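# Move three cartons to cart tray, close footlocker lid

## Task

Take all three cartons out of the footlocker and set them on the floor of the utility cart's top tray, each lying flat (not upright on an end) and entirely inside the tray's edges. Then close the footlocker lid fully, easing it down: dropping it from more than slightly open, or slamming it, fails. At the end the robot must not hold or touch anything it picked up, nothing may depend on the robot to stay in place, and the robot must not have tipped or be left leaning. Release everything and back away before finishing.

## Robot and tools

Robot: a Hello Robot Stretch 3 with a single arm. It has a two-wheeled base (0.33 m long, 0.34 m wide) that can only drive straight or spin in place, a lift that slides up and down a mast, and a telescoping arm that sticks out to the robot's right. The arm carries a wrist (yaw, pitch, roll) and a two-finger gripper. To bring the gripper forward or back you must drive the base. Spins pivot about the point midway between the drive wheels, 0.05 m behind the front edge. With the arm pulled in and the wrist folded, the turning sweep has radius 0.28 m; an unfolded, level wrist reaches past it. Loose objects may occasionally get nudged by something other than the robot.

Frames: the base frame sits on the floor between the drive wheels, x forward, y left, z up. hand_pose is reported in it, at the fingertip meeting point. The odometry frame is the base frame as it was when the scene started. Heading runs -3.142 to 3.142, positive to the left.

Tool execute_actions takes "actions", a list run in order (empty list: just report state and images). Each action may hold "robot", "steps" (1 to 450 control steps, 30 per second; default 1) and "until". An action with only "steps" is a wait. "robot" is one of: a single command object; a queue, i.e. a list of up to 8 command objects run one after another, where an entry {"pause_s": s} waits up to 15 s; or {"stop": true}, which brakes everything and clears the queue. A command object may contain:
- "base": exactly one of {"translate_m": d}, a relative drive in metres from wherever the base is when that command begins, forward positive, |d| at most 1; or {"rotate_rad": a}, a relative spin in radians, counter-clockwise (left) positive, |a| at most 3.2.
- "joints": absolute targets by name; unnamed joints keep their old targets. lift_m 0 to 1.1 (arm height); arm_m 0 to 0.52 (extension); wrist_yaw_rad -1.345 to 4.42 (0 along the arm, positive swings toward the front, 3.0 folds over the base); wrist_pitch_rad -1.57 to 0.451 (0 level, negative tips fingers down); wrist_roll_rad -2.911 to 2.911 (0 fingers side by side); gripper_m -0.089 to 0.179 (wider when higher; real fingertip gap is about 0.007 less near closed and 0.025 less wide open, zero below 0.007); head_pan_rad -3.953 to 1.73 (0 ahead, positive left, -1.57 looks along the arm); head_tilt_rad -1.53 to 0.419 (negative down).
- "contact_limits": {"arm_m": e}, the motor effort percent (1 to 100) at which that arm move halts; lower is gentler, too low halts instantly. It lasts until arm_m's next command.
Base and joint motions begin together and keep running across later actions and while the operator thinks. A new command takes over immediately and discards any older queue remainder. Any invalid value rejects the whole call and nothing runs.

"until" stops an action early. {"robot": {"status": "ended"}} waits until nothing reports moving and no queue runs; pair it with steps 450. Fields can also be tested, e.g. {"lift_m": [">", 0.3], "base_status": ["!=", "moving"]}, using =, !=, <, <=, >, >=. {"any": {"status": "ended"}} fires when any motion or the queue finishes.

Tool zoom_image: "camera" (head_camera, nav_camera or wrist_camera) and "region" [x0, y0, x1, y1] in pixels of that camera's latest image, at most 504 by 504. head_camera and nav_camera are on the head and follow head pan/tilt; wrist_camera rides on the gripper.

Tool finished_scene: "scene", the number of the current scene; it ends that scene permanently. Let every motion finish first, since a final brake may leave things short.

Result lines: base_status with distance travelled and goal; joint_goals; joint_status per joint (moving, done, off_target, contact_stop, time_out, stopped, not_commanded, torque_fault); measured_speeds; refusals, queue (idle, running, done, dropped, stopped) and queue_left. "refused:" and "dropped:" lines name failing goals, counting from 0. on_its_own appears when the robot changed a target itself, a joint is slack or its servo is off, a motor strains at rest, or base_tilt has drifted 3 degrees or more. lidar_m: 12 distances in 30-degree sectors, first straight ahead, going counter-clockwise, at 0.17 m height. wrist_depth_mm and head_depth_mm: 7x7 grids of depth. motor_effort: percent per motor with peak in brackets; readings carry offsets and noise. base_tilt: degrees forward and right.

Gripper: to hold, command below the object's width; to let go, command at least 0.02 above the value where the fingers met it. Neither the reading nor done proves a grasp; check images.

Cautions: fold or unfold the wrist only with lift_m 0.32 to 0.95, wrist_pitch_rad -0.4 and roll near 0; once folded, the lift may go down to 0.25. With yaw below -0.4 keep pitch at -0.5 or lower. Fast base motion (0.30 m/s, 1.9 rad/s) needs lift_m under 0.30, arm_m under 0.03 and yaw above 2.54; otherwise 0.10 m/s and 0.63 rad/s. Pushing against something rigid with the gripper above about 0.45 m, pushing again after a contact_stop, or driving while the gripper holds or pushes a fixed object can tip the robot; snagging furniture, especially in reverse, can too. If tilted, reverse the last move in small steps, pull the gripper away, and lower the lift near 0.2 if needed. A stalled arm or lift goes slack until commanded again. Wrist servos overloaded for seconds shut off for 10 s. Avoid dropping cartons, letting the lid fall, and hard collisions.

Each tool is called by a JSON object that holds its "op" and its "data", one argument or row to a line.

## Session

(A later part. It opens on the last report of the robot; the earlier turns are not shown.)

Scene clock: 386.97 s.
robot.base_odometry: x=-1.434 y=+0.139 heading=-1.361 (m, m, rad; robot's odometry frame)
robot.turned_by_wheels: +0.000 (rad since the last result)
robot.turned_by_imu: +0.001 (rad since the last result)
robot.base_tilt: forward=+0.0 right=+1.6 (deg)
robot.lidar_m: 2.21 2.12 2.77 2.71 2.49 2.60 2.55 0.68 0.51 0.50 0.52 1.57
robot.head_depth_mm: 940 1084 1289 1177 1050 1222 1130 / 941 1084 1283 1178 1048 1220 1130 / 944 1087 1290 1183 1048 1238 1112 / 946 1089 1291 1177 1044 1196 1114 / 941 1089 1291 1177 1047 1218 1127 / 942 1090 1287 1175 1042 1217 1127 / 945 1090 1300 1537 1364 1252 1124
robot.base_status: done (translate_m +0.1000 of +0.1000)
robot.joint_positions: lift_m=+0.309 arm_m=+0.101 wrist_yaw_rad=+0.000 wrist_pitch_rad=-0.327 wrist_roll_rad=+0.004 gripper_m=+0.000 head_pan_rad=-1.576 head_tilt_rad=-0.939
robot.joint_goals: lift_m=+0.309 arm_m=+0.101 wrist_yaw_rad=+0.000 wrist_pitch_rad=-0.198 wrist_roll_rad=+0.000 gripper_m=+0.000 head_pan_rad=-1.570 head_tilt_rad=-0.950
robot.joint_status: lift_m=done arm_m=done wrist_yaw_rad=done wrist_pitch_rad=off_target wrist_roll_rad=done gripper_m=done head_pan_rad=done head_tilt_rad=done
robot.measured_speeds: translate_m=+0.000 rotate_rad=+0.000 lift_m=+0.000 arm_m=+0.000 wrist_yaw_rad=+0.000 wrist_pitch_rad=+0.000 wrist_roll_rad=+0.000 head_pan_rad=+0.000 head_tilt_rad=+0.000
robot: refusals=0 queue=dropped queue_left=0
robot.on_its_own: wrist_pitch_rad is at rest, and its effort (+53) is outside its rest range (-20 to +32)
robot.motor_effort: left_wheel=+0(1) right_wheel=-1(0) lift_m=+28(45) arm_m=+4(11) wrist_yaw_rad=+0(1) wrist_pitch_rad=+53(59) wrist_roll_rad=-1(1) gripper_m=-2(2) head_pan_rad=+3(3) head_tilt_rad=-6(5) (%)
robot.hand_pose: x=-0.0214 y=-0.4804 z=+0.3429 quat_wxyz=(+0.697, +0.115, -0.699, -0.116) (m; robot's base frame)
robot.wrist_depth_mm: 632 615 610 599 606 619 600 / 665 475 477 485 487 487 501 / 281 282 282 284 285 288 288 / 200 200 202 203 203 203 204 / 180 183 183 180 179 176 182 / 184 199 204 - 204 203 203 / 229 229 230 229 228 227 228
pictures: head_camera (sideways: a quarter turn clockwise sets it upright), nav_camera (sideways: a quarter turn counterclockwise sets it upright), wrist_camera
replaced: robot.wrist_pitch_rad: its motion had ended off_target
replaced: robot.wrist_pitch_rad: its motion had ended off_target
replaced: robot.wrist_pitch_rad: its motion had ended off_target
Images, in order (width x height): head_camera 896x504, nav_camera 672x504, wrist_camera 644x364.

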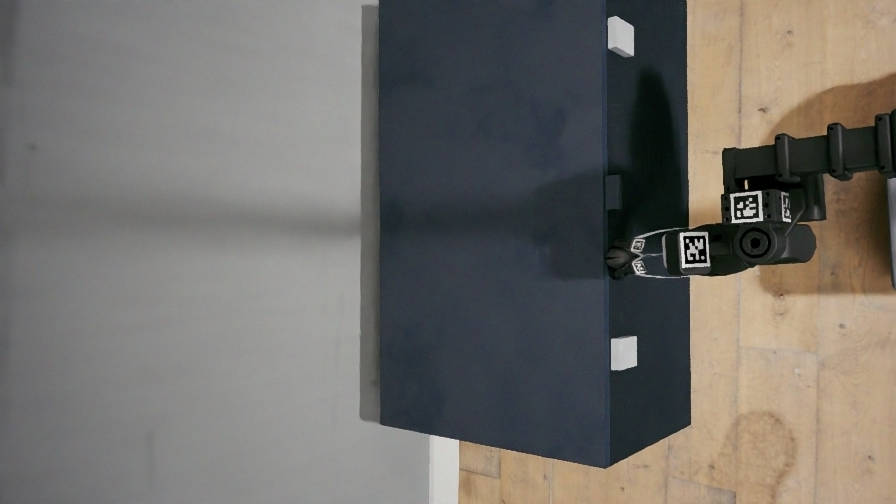

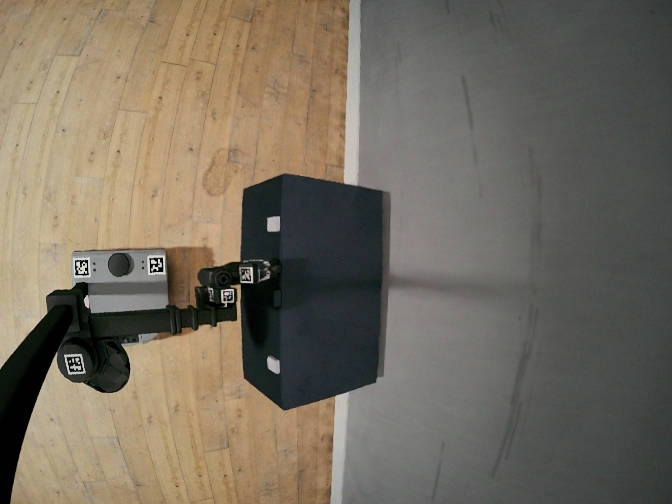

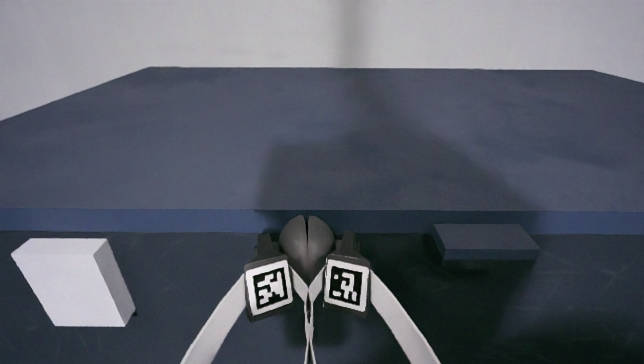

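{"op": "execute_actions", "data": {
  "actions": [
    {"robot":{"joints":{"arm_m":0.099,"lift_m":0.317}},"steps":25,"until":{"robot":{"status":"ended"}}},
    {"steps":5}
  ]
}}

Scene clock: 395.47 s.
robot.base_odometry: x=-1.434 y=+0.139 heading=-1.361 (m, m, rad; robot's odometry frame)
robot.turned_by_wheels: +0.000 (rad since the last result)
robot.turned_by_imu: +0.001 (rad since the last result)
robot.base_tilt: forward=+0.0 right=+1.6 (deg)
robot.lidar_m: 2.21 2.12 2.77 2.71 2.49 2.60 2.55 0.68 0.51 0.50 0.52 1.57
robot.head_depth_mm: 939 1086 1288 1182 1052 1220 1129 / 944 1088 1284 1181 1048 1220 1131 / 944 1090 1287 1180 1045 1240 1111 / 943 1090 1288 1177 1048 1196 1115 / 941 1092 1292 1172 1045 1215 1125 / 944 1089 1290 1170 1047 1215 1126 / 945 1091 1296 1543 1365 1250 1128
robot.base_status: done (translate_m +0.1000 of +0.1000)
robot.joint_positions: lift_m=+0.316 arm_m=+0.099 wrist_yaw_rad=+0.000 wrist_pitch_rad=-0.314 wrist_roll_rad=+0.004 gripper_m=+0.000 head_pan_rad=-1.576 head_tilt_rad=-0.939
robot.joint_goals: lift_m=+0.317 arm_m=+0.099 wrist_yaw_rad=+0.000 wrist_pitch_rad=-0.198 wrist_roll_rad=+0.000 gripper_m=+0.000 head_pan_rad=-1.570 head_tilt_rad=-0.950
robot.joint_status: lift_m=done arm_m=done wrist_yaw_rad=done wrist_pitch_rad=off_target wrist_roll_rad=done gripper_m=done head_pan_rad=done head_tilt_rad=done
robot.measured_speeds: translate_m=+0.000 rotate_rad=+0.000 lift_m=+0.000 arm_m=+0.000 wrist_yaw_rad=+0.000 wrist_pitch_rad=+0.000 wrist_roll_rad=+0.000 head_pan_rad=+0.000 head_tilt_rad=+0.000
robot: refusals=0 queue=done queue_left=0
robot.on_its_own: wrist_pitch_rad is at rest, and its effort (+47) is outside its rest range (-20 to +32)
robot.motor_effort: left_wheel=+0(0) right_wheel=-2(1) lift_m=+61(59) arm_m=+1(5) wrist_yaw_rad=-1(1) wrist_pitch_rad=+47(53) wrist_roll_rad=-1(1) gripper_m=-3(3) head_pan_rad=+3(3) head_tilt_rad=-6(5) (%)
robot.hand_pose: x=-0.0214 y=-0.4801 z=+0.3530 quat_wxyz=(+0.697, +0.111, -0.699, -0.111) (m; robot's base frame)
robot.wrist_depth_mm: 621 622 622 612 609 610 598 / 658 645 558 556 563 624 621 / 319 321 319 321 323 325 327 / 223 223 225 226 228 227 227 / 187 187 187 190 183 183 186 / 184 199 200 - 203 201 203 / 227 226 226 227 227 227 226
pictures: head_camera (sideways: a quarter turn clockwise sets it upright), nav_camera (sideways: a quarter turn counterclockwise sets it upright), wrist_camera
Images, in order (width x height): head_camera 896x504, nav_camera 672x504, wrist_camera 644x364.

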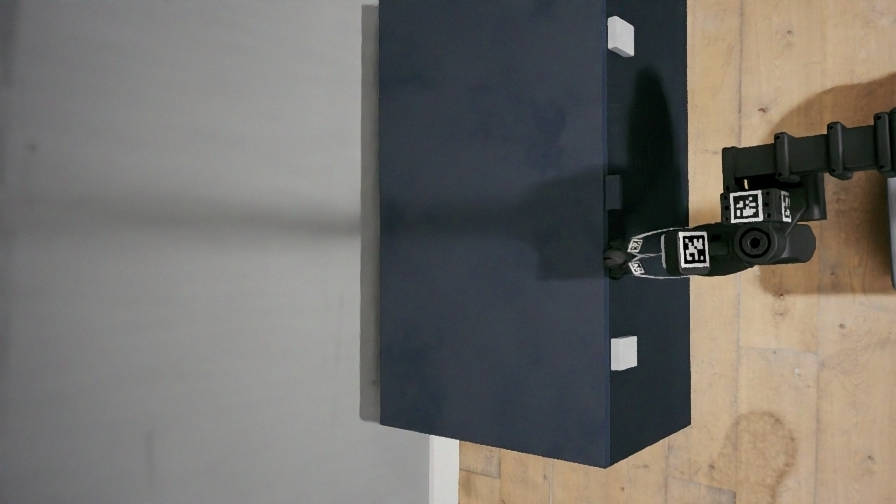

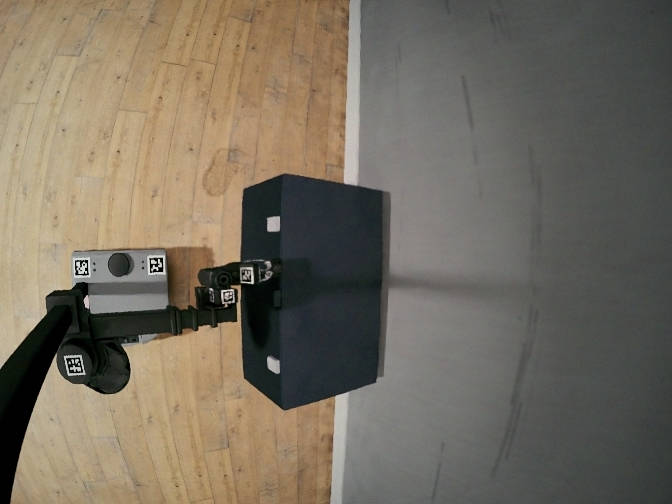

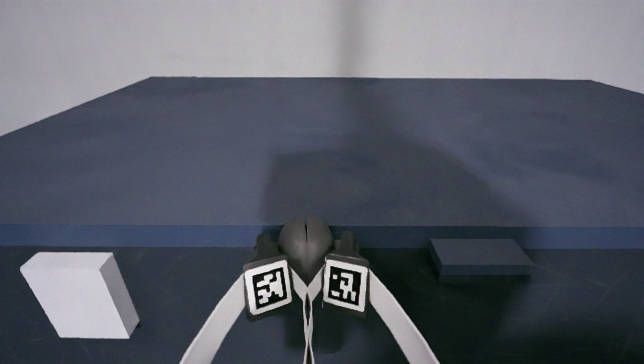

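{"op": "execute_actions", "data": {
  "actions": [
    {"robot":{"joints":{"arm_m":0.085}},"steps":25,"until":{"robot":{"status":"ended"}}},
    {"robot":{"joints":{"wrist_pitch_rad":-0.485,"lift_m":0.3545,"arm_m":0.105}},"steps":60,"until":{"robot":{"status":"ended"}}},
    {"robot":{"joints":{"arm_m":0.127}},"steps":40,"until":{"robot":{"status":"ended"}}},
    {"robot":{"joints":{"wrist_pitch_rad":-0.41,"arm_m":0.125}},"steps":20,"until":{"robot":{"status":"ended"}}},
    {"robot":{"joints":{"wrist_pitch_rad":-0.33,"arm_m":0.116,"lift_m":0.345}},"steps":25,"until":{"robot":{"status":"ended"}}},
    {"steps":3}
  ]
}}

Scene clock: 428.83 s.
robot.base_odometry: x=-1.434 y=+0.139 heading=-1.361 (m, m, rad; robot's odometry frame)
robot.turned_by_wheels: +0.000 (rad since the last result)
robot.turned_by_imu: +0.001 (rad since the last result)
robot.base_tilt: forward=-0.1 right=+1.6 (deg)
robot.lidar_m: 2.21 2.12 2.77 2.71 2.49 2.61 2.55 0.68 0.51 0.50 0.52 1.57
robot.head_depth_mm: 938 1087 1286 1183 1052 1222 1130 / 942 1088 1284 1180 1047 1218 1145 / 943 1091 1292 1178 1050 1195 1113 / 942 1090 1290 1178 1044 1208 1129 / 945 1093 1291 1174 1046 1213 1127 / 943 1094 1292 1170 1045 1214 1129 / 942 1094 1295 1537 1360 1252 1122
robot.base_status: done (translate_m +0.1000 of +0.1000)
robot.joint_positions: lift_m=+0.345 arm_m=+0.116 wrist_yaw_rad=-0.001 wrist_pitch_rad=-0.453 wrist_roll_rad=+0.004 gripper_m=+0.000 head_pan_rad=-1.576 head_tilt_rad=-0.939
robot.joint_goals: lift_m=+0.345 arm_m=+0.116 wrist_yaw_rad=+0.000 wrist_pitch_rad=-0.330 wrist_roll_rad=+0.000 gripper_m=+0.000 head_pan_rad=-1.570 head_tilt_rad=-0.950
robot.joint_status: lift_m=done arm_m=done wrist_yaw_rad=done wrist_pitch_rad=off_target wrist_roll_rad=done gripper_m=done head_pan_rad=done head_tilt_rad=done
robot.measured_speeds: translate_m=+0.000 rotate_rad=+0.000 lift_m=+0.000 arm_m=+0.000 wrist_yaw_rad=+0.000 wrist_pitch_rad=+0.000 wrist_roll_rad=+0.000 head_pan_rad=+0.000 head_tilt_rad=+0.000
robot: refusals=0 queue=dropped queue_left=0
robot.on_its_own: wrist_pitch_rad is at rest, and its effort (+50) is outside its rest range (-20 to +32)
robot.motor_effort: left_wheel=-1(0) right_wheel=+0(2) lift_m=+30(59) arm_m=+1(12) wrist_yaw_rad=-1(1) wrist_pitch_rad=+50(58) wrist_roll_rad=-1(1) gripper_m=-2(2) head_pan_rad=+3(3) head_tilt_rad=-4(3) (%)
robot.hand_pose: x=-0.0217 y=-0.4807 z=+0.3502 quat_wxyz=(+0.688, +0.159, -0.690, -0.160) (m; robot's base frame)
robot.wrist_depth_mm: 619 598 586 588 595 586 585 / 383 354 359 363 372 371 379 / 258 258 259 261 264 267 269 / 201 202 202 204 206 207 209 / 180 184 184 181 182 182 184 / 191 204 213 - 213 212 213 / 253 252 252 252 253 252 253
pictures: head_camera (sideways: a quarter turn clockwise sets it upright), nav_camera (sideways: a quarter turn counterclockwise sets it upright), wrist_camera
replaced: robot.wrist_pitch_rad: its motion had ended off_target
Images, in order (width x height): head_camera 896x504, nav_camera 672x504, wrist_camera 644x364.

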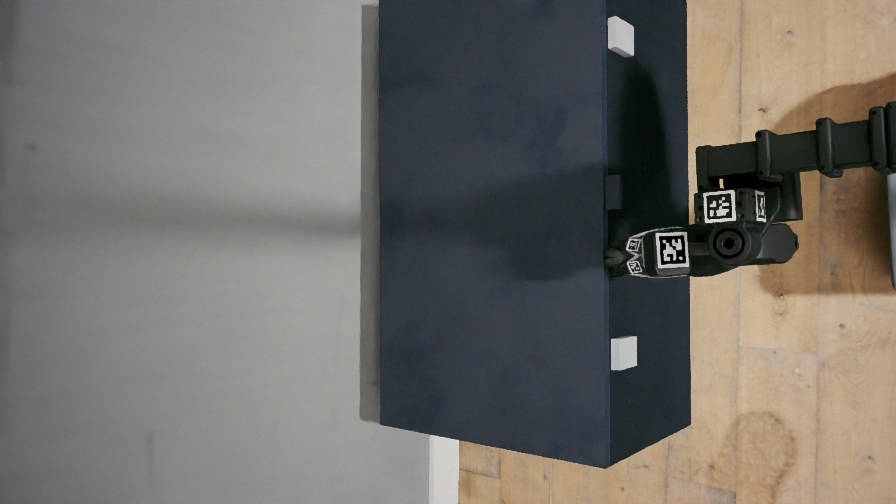

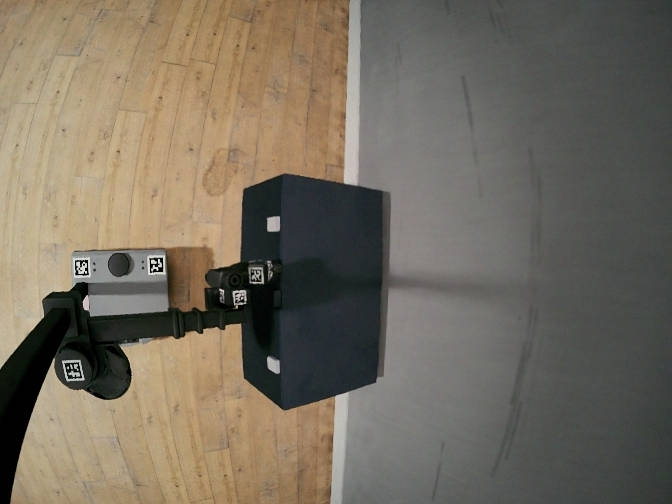

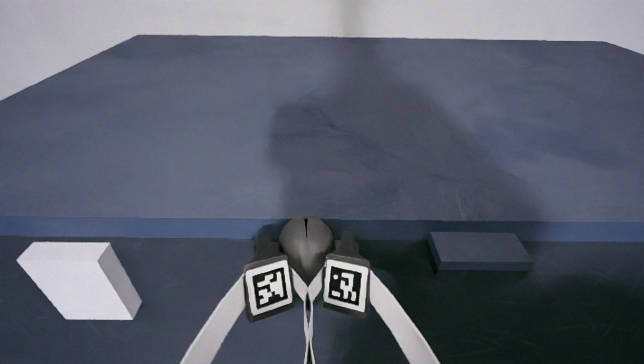

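{"op": "execute_actions", "data": {
  "actions": [
    {"robot":{"joints":{"lift_m":0.353}},"steps":25,"until":{"robot":{"status":"ended"}}},
    {"steps":5}
  ]
}}

Scene clock: 434.47 s.
robot.base_odometry: x=-1.434 y=+0.139 heading=-1.361 (m, m, rad; robot's odometry frame)
robot.turned_by_wheels: +0.000 (rad since the last result)
robot.turned_by_imu: +0.001 (rad since the last result)
robot.base_tilt: forward=+0.0 right=+1.6 (deg)
robot.lidar_m: 2.21 2.12 2.77 2.71 2.48 2.61 2.55 0.68 0.51 0.50 0.52 1.57
robot.head_depth_mm: 938 1088 1288 1183 1050 1218 1128 / 941 1089 1286 1183 1048 1220 1146 / 943 1086 1291 1180 1049 1192 1113 / 943 1087 1289 1177 1046 1210 1128 / 944 1092 1292 1177 1042 1212 1128 / 946 1093 1294 1176 1044 1214 1128 / 945 1093 1292 1543 1366 1250 1128
robot.base_status: done (translate_m +0.1000 of +0.1000)
robot.joint_positions: lift_m=+0.352 arm_m=+0.116 wrist_yaw_rad=-0.001 wrist_pitch_rad=-0.451 wrist_roll_rad=+0.004 gripper_m=+0.000 head_pan_rad=-1.576 head_tilt_rad=-0.939
robot.joint_goals: lift_m=+0.353 arm_m=+0.116 wrist_yaw_rad=+0.000 wrist_pitch_rad=-0.330 wrist_roll_rad=+0.000 gripper_m=+0.000 head_pan_rad=-1.570 head_tilt_rad=-0.950
robot.joint_status: lift_m=done arm_m=done wrist_yaw_rad=done wrist_pitch_rad=off_target wrist_roll_rad=done gripper_m=done head_pan_rad=done head_tilt_rad=done
robot.measured_speeds: translate_m=+0.000 rotate_rad=+0.000 lift_m=+0.000 arm_m=+0.000 wrist_yaw_rad=+0.000 wrist_pitch_rad=+0.000 wrist_roll_rad=+0.000 head_pan_rad=+0.000 head_tilt_rad=+0.000
robot: refusals=0 queue=done queue_left=0
robot.on_its_own: wrist_pitch_rad is at rest, and its effort (+50) is outside its rest range (-20 to +32)
robot.motor_effort: left_wheel=-1(1) right_wheel=-1(0) lift_m=+60(60) arm_m=+2(2) wrist_yaw_rad=+0(0) wrist_pitch_rad=+50(51) wrist_roll_rad=-1(1) gripper_m=-2(2) head_pan_rad=+3(3) head_tilt_rad=-5(4) (%)
robot.hand_pose: x=-0.0217 y=-0.4809 z=+0.3577 quat_wxyz=(+0.688, +0.158, -0.690, -0.159) (m; robot's base frame)
robot.wrist_depth_mm: 622 603 595 601 593 592 587 / 649 378 381 389 389 399 401 / 274 276 277 278 281 282 286 / 214 215 216 218 219 220 222 / 189 189 188 193 186 186 188 / 191 204 208 - 206 205 213 / 253 252 251 251 250 251 252
pictures: head_camera (sideways: a quarter turn clockwise sets it upright), nav_camera (sideways: a quarter turn counterclockwise sets it upright), wrist_camera
Images, in order (width x height): head_camera 896x504, nav_camera 672x504, wrist_camera 644x364.

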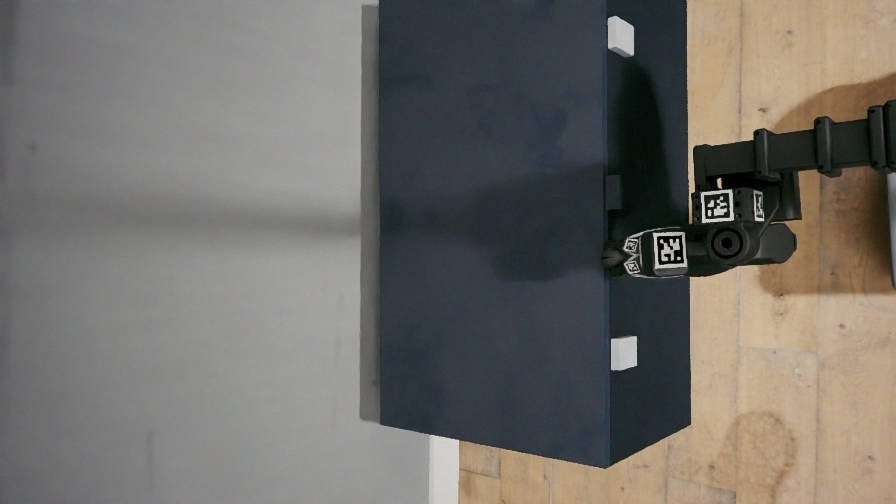

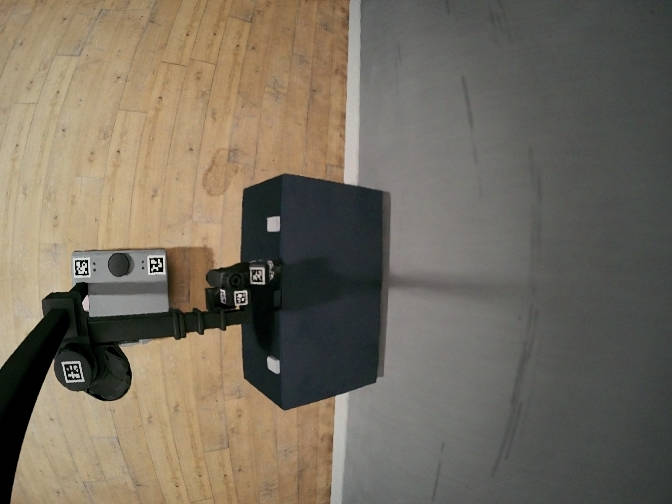

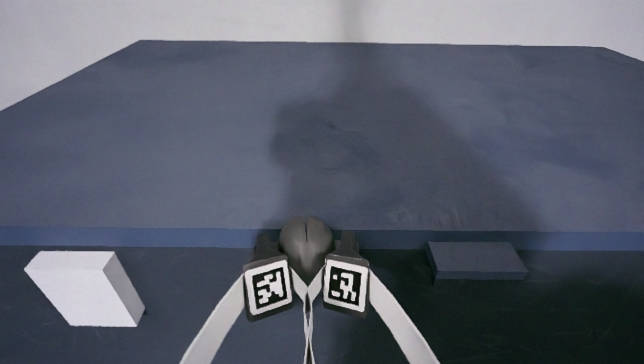

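{"op": "execute_actions", "data": {
  "actions": [
    {"robot":{"joints":{"arm_m":0.05}},"steps":40,"until":{"robot":{"status":"ended"}}},
    {"robot":{"joints":{"wrist_pitch_rad":0.15,"lift_m":0.194}},"steps":90,"until":{"robot":{"status":"ended"}}},
    {"robot":{"joints":{"arm_m":0.2},"contact_limits":{"arm_m":24}},"steps":120,"until":{"robot":{"status":"ended"}}},
    {"steps":3}
  ]
}}

Scene clock: 450.67 s.
robot.base_odometry: x=-1.434 y=+0.139 heading=-1.361 (m, m, rad; robot's odometry frame)
robot.turned_by_wheels: +0.000 (rad since the last result)
robot.turned_by_imu: +0.001 (rad since the last result)
robot.base_tilt: forward=+0.0 right=+1.6 (deg)
robot.lidar_m: 2.21 2.12 2.77 2.71 2.48 2.62 2.55 1.39 0.59 0.58 0.61 1.58
robot.head_depth_mm: 943 1091 1289 1182 1097 1263 1129 / 943 1087 1285 1181 1106 1257 1133 / 942 1085 1286 1180 1107 1279 1148 / 946 1091 1284 1178 1111 1255 1126 / 946 1089 1283 1175 1109 1250 1128 / 946 1093 1280 1178 1111 1255 1126 / 944 1094 1297 1530 1386 1253 1125
robot.base_status: done (translate_m +0.1000 of +0.1000)
robot.joint_positions: lift_m=+0.194 arm_m=+0.159 wrist_yaw_rad=-0.007 wrist_pitch_rad=+0.131 wrist_roll_rad=+0.004 gripper_m=+0.000 head_pan_rad=-1.576 head_tilt_rad=-0.940
robot.joint_goals: lift_m=+0.194 arm_m=+0.159 wrist_yaw_rad=+0.000 wrist_pitch_rad=+0.150 wrist_roll_rad=+0.000 gripper_m=+0.000 head_pan_rad=-1.570 head_tilt_rad=-0.950
robot.joint_status: lift_m=done arm_m=contact_stop wrist_yaw_rad=done wrist_pitch_rad=done wrist_roll_rad=done gripper_m=done head_pan_rad=done head_tilt_rad=done
robot.measured_speeds: translate_m=+0.000 rotate_rad=+0.001 lift_m=+0.000 arm_m=-0.015 wrist_yaw_rad=+0.000 wrist_pitch_rad=+0.000 wrist_roll_rad=+0.000 head_pan_rad=+0.000 head_tilt_rad=+0.000
robot: refusals=0 queue=dropped queue_left=0
robot.on_its_own: arm_m is slack since a contact_stop, until your next command for it (your +0.200 is given up)
robot.motor_effort: left_wheel=-2(4) right_wheel=+4(12) lift_m=+26(63) arm_m=+6(28) wrist_yaw_rad=+8(16) wrist_pitch_rad=+8(50) wrist_roll_rad=-1(1) gripper_m=-3(6) head_pan_rad=+3(3) head_tilt_rad=-5(5) (%)
robot.contact_limits: arm_m 24 (drawing in: default 20, maximum 32; extending or still: default 26, maximum 43)
robot.hand_pose: x=-0.0233 y=-0.5610 z=+0.3428 quat_wxyz=(+0.705, -0.048, -0.706, +0.044) (m; robot's base frame)
robot.wrist_depth_mm: 633 627 617 614 615 613 609 / 629 630 621 623 618 615 607 / 643 630 638 622 620 606 622 / 650 631 635 628 576 515 479 / 187 186 185 185 183 181 181 / 175 187 187 - 185 183 182 / 175 189 188 187 186 185 183
pictures: head_camera (sideways: a quarter turn clockwise sets it upright), nav_camera (sideways: a quarter turn counterclockwise sets it upright), wrist_camera
Images, in order (width x height): head_camera 896x504, nav_camera 672x504, wrist_camera 644x364.

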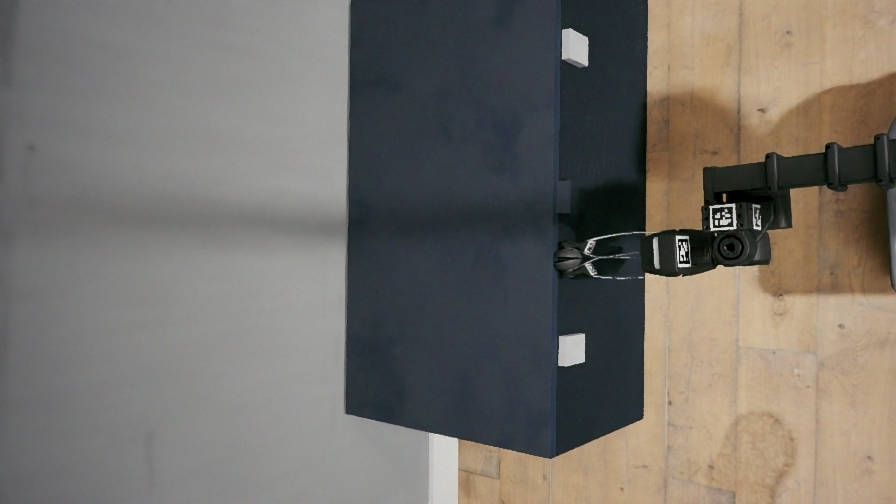

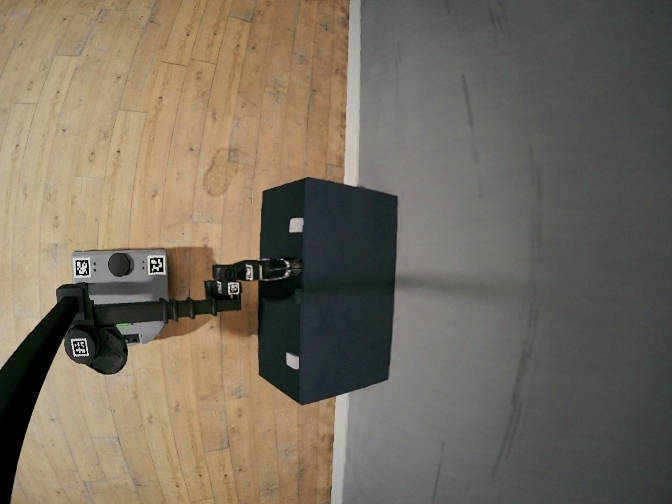

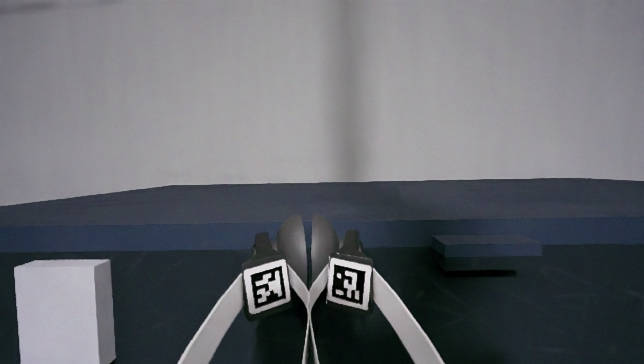

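{"op": "execute_actions", "data": {
  "actions": []
}}

Scene clock: 481.47 s.
robot.base_odometry: x=-1.434 y=+0.139 heading=-1.361 (m, m, rad; robot's odometry frame)
robot.turned_by_wheels: +0.000 (rad since the last result)
robot.turned_by_imu: +0.001 (rad since the last result)
robot.base_tilt: forward=+0.0 right=+1.6 (deg)
robot.lidar_m: 2.21 2.11 2.76 2.71 2.49 2.60 2.55 1.40 0.59 0.58 0.61 1.57
robot.head_depth_mm: 942 1087 1290 1182 1097 1260 1128 / 941 1087 1283 1182 1106 1258 1130 / 943 1092 1291 1184 1107 1270 1151 / 945 1087 1285 1176 1110 1255 1129 / 946 1090 1285 1177 1111 1256 1129 / 944 1091 1285 1174 1110 1253 1128 / 947 1093 1295 1538 1390 1251 1128
robot.base_status: done (translate_m +0.1000 of +0.1000)
robot.joint_positions: lift_m=+0.194 arm_m=+0.158 wrist_yaw_rad=-0.007 wrist_pitch_rad=+0.130 wrist_roll_rad=+0.004 gripper_m=+0.000 head_pan_rad=-1.576 head_tilt_rad=-0.940
robot.joint_goals: lift_m=+0.194 arm_m=+0.158 wrist_yaw_rad=+0.000 wrist_pitch_rad=+0.150 wrist_roll_rad=+0.000 gripper_m=+0.000 head_pan_rad=-1.570 head_tilt_rad=-0.950
robot.joint_status: lift_m=done arm_m=contact_stop wrist_yaw_rad=done wrist_pitch_rad=done wrist_roll_rad=done gripper_m=done head_pan_rad=done head_tilt_rad=done
robot.measured_speeds: translate_m=+0.000 rotate_rad=+0.000 lift_m=+0.000 arm_m=+0.000 wrist_yaw_rad=+0.000 wrist_pitch_rad=+0.000 wrist_roll_rad=+0.000 head_pan_rad=+0.000 head_tilt_rad=+0.000
robot: refusals=0 queue=dropped queue_left=0
robot.on_its_own: arm_m is slack since a contact_stop, until your next command for it (your +0.200 is given up)
robot.motor_effort: left_wheel=-1(2) right_wheel=+1(2) lift_m=+25(26) arm_m=+0(4) wrist_yaw_rad=+8(8) wrist_pitch_rad=+8(8) wrist_roll_rad=-1(1) gripper_m=-2(3) head_pan_rad=+3(3) head_tilt_rad=-5(4) (%)
robot.contact_limits: arm_m 24 (drawing in: default 20, maximum 32; extending or still: default 26, maximum 43)
robot.hand_pose: x=-0.0232 y=-0.5603 z=+0.3425 quat_wxyz=(+0.705, -0.048, -0.706, +0.043) (m; robot's base frame)
robot.wrist_depth_mm: 633 630 619 618 607 620 605 / 636 639 624 625 623 604 612 / 638 635 636 626 627 616 613 / 641 626 636 627 567 517 466 / 188 187 186 185 183 182 181 / 176 188 187 - 184 183 183 / 177 189 189 187 186 185 184
pictures: head_camera (sideways: a quarter turn clockwise sets it upright), nav_camera (sideways: a quarter turn counterclockwise sets it upright), wrist_camera
Images, in order (width x height): head_camera 896x504, nav_camera 672x504, wrist_camera 644x364.

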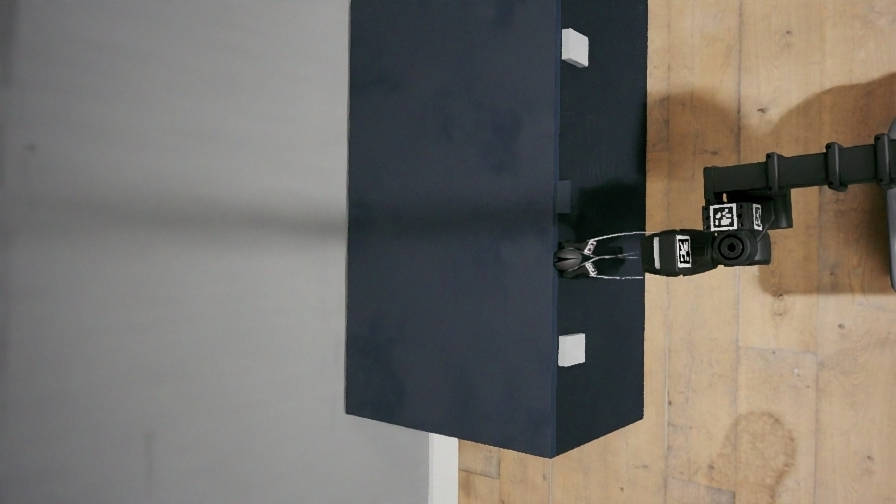

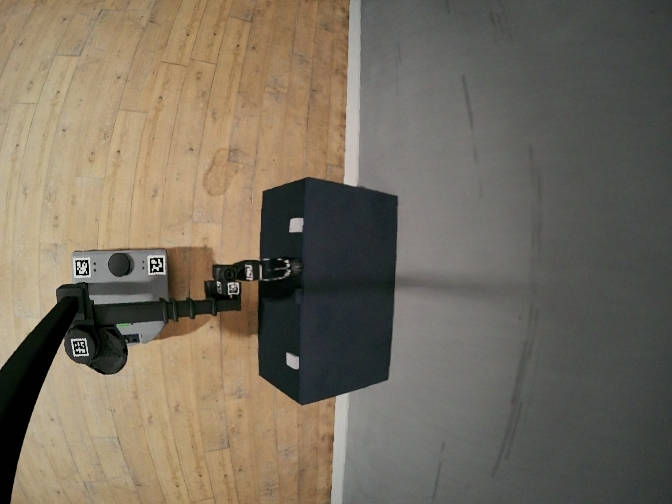

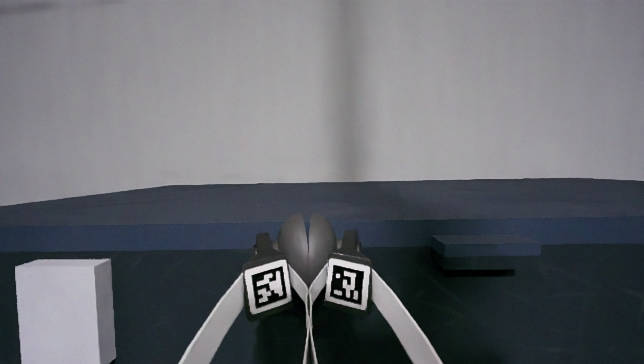

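{"op": "execute_actions", "data": {
  "actions": [
    {"robot":{"joints":{"arm_m":0.164},"contact_limits":{"arm_m":32}},"steps":40},
    {"robot":{"joints":{"lift_m":0.215}},"steps":45}
  ]
}}

Scene clock: 488.73 s.
robot.base_odometry: x=-1.434 y=+0.139 heading=-1.361 (m, m, rad; robot's odometry frame)
robot.turned_by_wheels: +0.000 (rad since the last result)
robot.turned_by_imu: +0.001 (rad since the last result)
robot.base_tilt: forward=+0.0 right=+1.7 (deg)
robot.lidar_m: 2.21 2.12 2.76 2.70 2.49 2.61 2.55 1.39 0.59 0.58 0.61 1.57
robot.head_depth_mm: 940 1088 1289 1179 1098 1263 1132 / 944 1087 1290 1183 1106 1256 1133 / 946 1090 1289 1177 1110 1299 1138 / 944 1089 1286 1178 1111 1269 1126 / 945 1091 1282 1177 1110 1257 1130 / 942 1091 1283 1174 1112 1257 1128 / 944 1093 1298 1537 1388 1258 1125
robot.base_status: done (translate_m +0.1000 of +0.1000)
robot.joint_positions: lift_m=+0.214 arm_m=+0.162 wrist_yaw_rad=-0.008 wrist_pitch_rad=+0.068 wrist_roll_rad=+0.004 gripper_m=+0.000 head_pan_rad=-1.576 head_tilt_rad=-0.940
robot.joint_goals: lift_m=+0.215 arm_m=+0.164 wrist_yaw_rad=+0.000 wrist_pitch_rad=+0.150 wrist_roll_rad=+0.000 gripper_m=+0.000 head_pan_rad=-1.570 head_tilt_rad=-0.950
robot.joint_status: lift_m=done arm_m=done wrist_yaw_rad=done wrist_pitch_rad=done wrist_roll_rad=done gripper_m=done head_pan_rad=done head_tilt_rad=done
robot.measured_speeds: translate_m=+0.000 rotate_rad=+0.000 lift_m=+0.000 arm_m=+0.000 wrist_yaw_rad=+0.000 wrist_pitch_rad=+0.000 wrist_roll_rad=+0.000 head_pan_rad=+0.000 head_tilt_rad=+0.000
robot: refusals=0 queue=done queue_left=0
robot.on_its_own: arm_m is at rest, and its effort (+23) is outside its rest range (-14 to +14); wrist_pitch_rad is at rest, and its effort (+33) is outside its rest range (-20 to +32)
robot.motor_effort: left_wheel=-3(3) right_wheel=+6(5) lift_m=+60(61) arm_m=+23(22) wrist_yaw_rad=+9(9) wrist_pitch_rad=+33(34) wrist_roll_rad=-1(1) gripper_m=-6(6) head_pan_rad=+3(3) head_tilt_rad=-4(3) (%)
robot.contact_limits: arm_m 32 (drawing in: default 20, maximum 32; extending or still: default 26, maximum 43)
robot.hand_pose: x=-0.0235 y=-0.5638 z=+0.3465 quat_wxyz=(+0.706, -0.027, -0.708, +0.021) (m; robot's base frame)
robot.wrist_depth_mm: 604 607 603 600 597 590 600 / 610 617 613 604 603 610 600 / 623 627 614 624 617 612 612 / 635 415 400 386 372 358 346 / 186 184 185 183 181 180 179 / 175 187 186 - 183 183 182 / 177 190 190 189 188 187 186
pictures: head_camera (sideways: a quarter turn clockwise sets it upright), nav_camera (sideways: a quarter turn counterclockwise sets it upright), wrist_camera
Images, in order (width x height): head_camera 896x504, nav_camera 672x504, wrist_camera 644x364.

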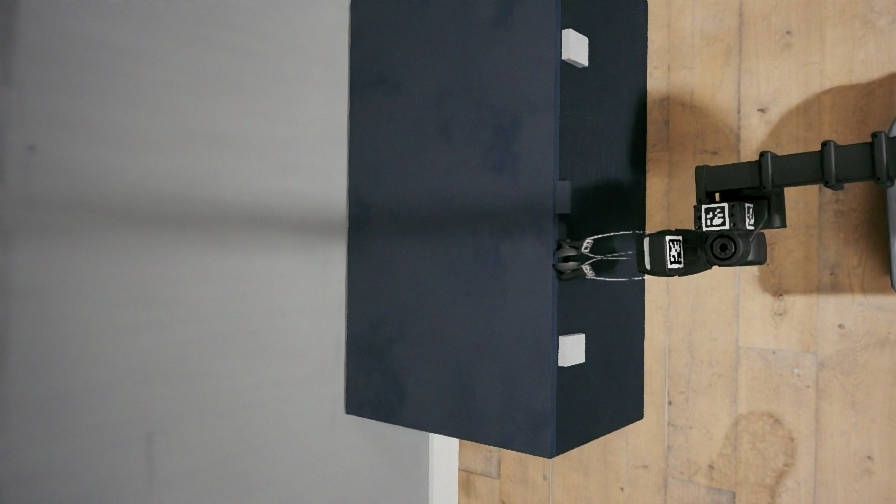

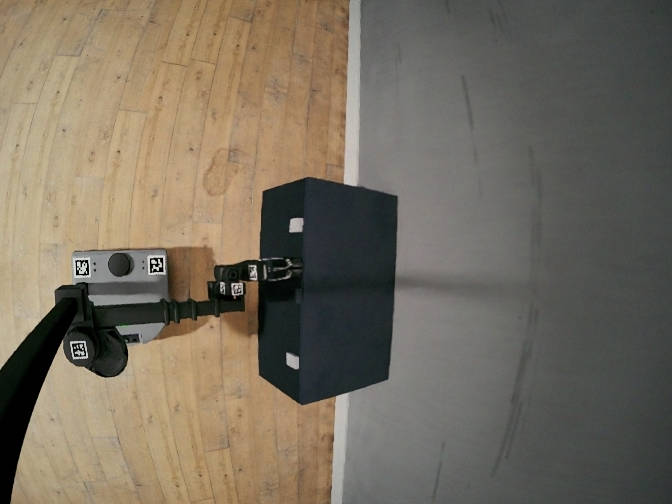

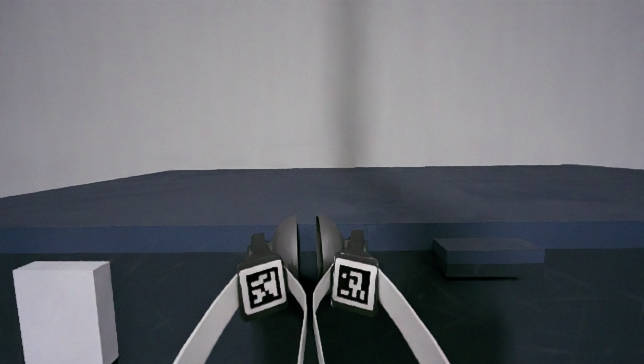

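{"op": "execute_actions", "data": {
  "actions": [
    {"robot":{"joints":{"wrist_pitch_rad":0.22}},"steps":30}
  ]
}}

Scene clock: 498.83 s.
robot.base_odometry: x=-1.434 y=+0.139 heading=-1.361 (m, m, rad; robot's odometry frame)
robot.turned_by_wheels: +0.000 (rad since the last result)
robot.turned_by_imu: +0.001 (rad since the last result)
robot.base_tilt: forward=+0.0 right=+1.6 (deg)
robot.lidar_m: 2.21 2.11 2.77 2.71 2.49 2.61 2.55 1.40 0.59 0.58 0.61 1.57
robot.head_depth_mm: 941 1089 1284 1158 1095 1260 1131 / 941 1089 1282 1156 1107 1259 1127 / 943 1089 1276 1155 1105 1298 1140 / 944 1091 1279 1153 1106 1265 1126 / 943 1088 1272 1153 1108 1253 1127 / 943 1095 1281 1146 1113 1254 1130 / 945 1094 1295 1518 1364 1255 1123
robot.base_status: done (translate_m +0.1000 of +0.1000)
robot.joint_positions: lift_m=+0.214 arm_m=+0.162 wrist_yaw_rad=-0.008 wrist_pitch_rad=+0.185 wrist_roll_rad=+0.004 gripper_m=+0.000 head_pan_rad=-1.576 head_tilt_rad=-0.940
robot.joint_goals: lift_m=+0.215 arm_m=+0.164 wrist_yaw_rad=+0.000 wrist_pitch_rad=+0.220 wrist_roll_rad=+0.000 gripper_m=+0.000 head_pan_rad=-1.570 head_tilt_rad=-0.950
robot.joint_status: lift_m=done arm_m=done wrist_yaw_rad=done wrist_pitch_rad=done wrist_roll_rad=done gripper_m=done head_pan_rad=done head_tilt_rad=done
robot.measured_speeds: translate_m=+0.000 rotate_rad=+0.000 lift_m=+0.000 arm_m=+0.000 wrist_yaw_rad=+0.000 wrist_pitch_rad=+0.000 wrist_roll_rad=+0.000 head_pan_rad=+0.000 head_tilt_rad=+0.000
robot: refusals=0 queue=done queue_left=0
robot.on_its_own: arm_m is at rest, and its effort (+17) is outside its rest range (-14 to +14)
robot.motor_effort: left_wheel=-4(3) right_wheel=+6(5) lift_m=+60(59) arm_m=+17(23) wrist_yaw_rad=+10(9) wrist_pitch_rad=+14(43) wrist_roll_rad=-1(1) gripper_m=-5(5) head_pan_rad=+3(3) head_tilt_rad=-5(5) (%)
robot.contact_limits: arm_m 32 (drawing in: default 20, maximum 32; extending or still: default 26, maximum 43)
robot.hand_pose: x=-0.0235 y=-0.5635 z=+0.3765 quat_wxyz=(+0.703, -0.068, -0.705, +0.062) (m; robot's base frame)
robot.wrist_depth_mm: 640 631 633 635 635 620 618 / 644 637 640 635 629 625 618 / 647 650 631 629 636 628 626 / 649 632 637 635 631 630 628 / 250 222 194 412 183 182 181 / 337 465 613 - 610 611 522 / 171 184 183 182 181 179 178
pictures: head_camera (sideways: a quarter turn clockwise sets it upright), nav_camera (sideways: a quarter turn counterclockwise sets it upright), wrist_camera
Images, in order (width x height): head_camera 896x504, nav_camera 672x504, wrist_camera 644x364.

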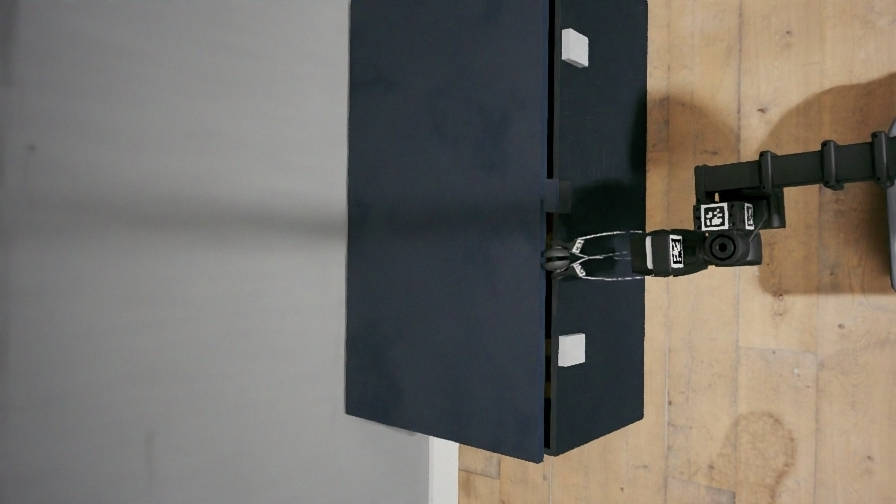

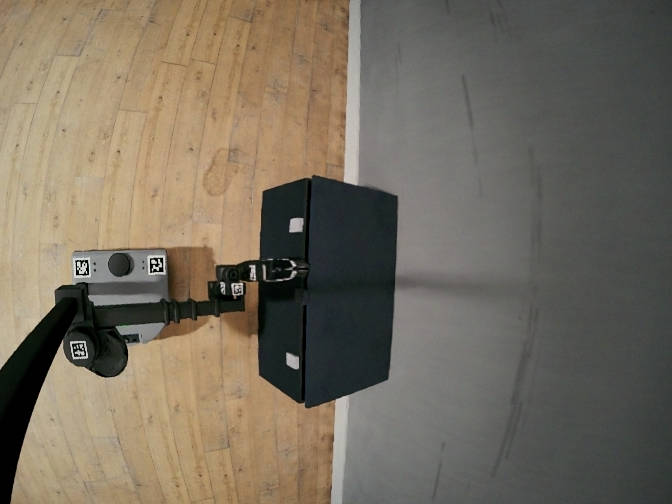

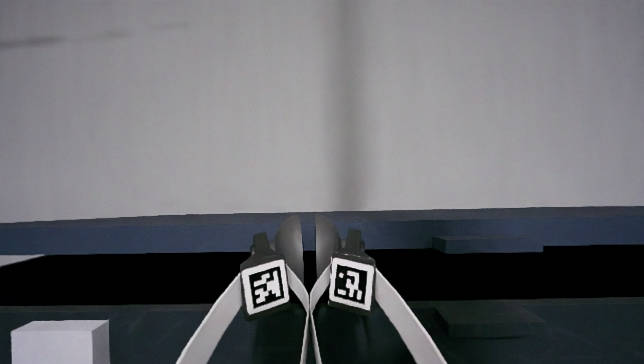

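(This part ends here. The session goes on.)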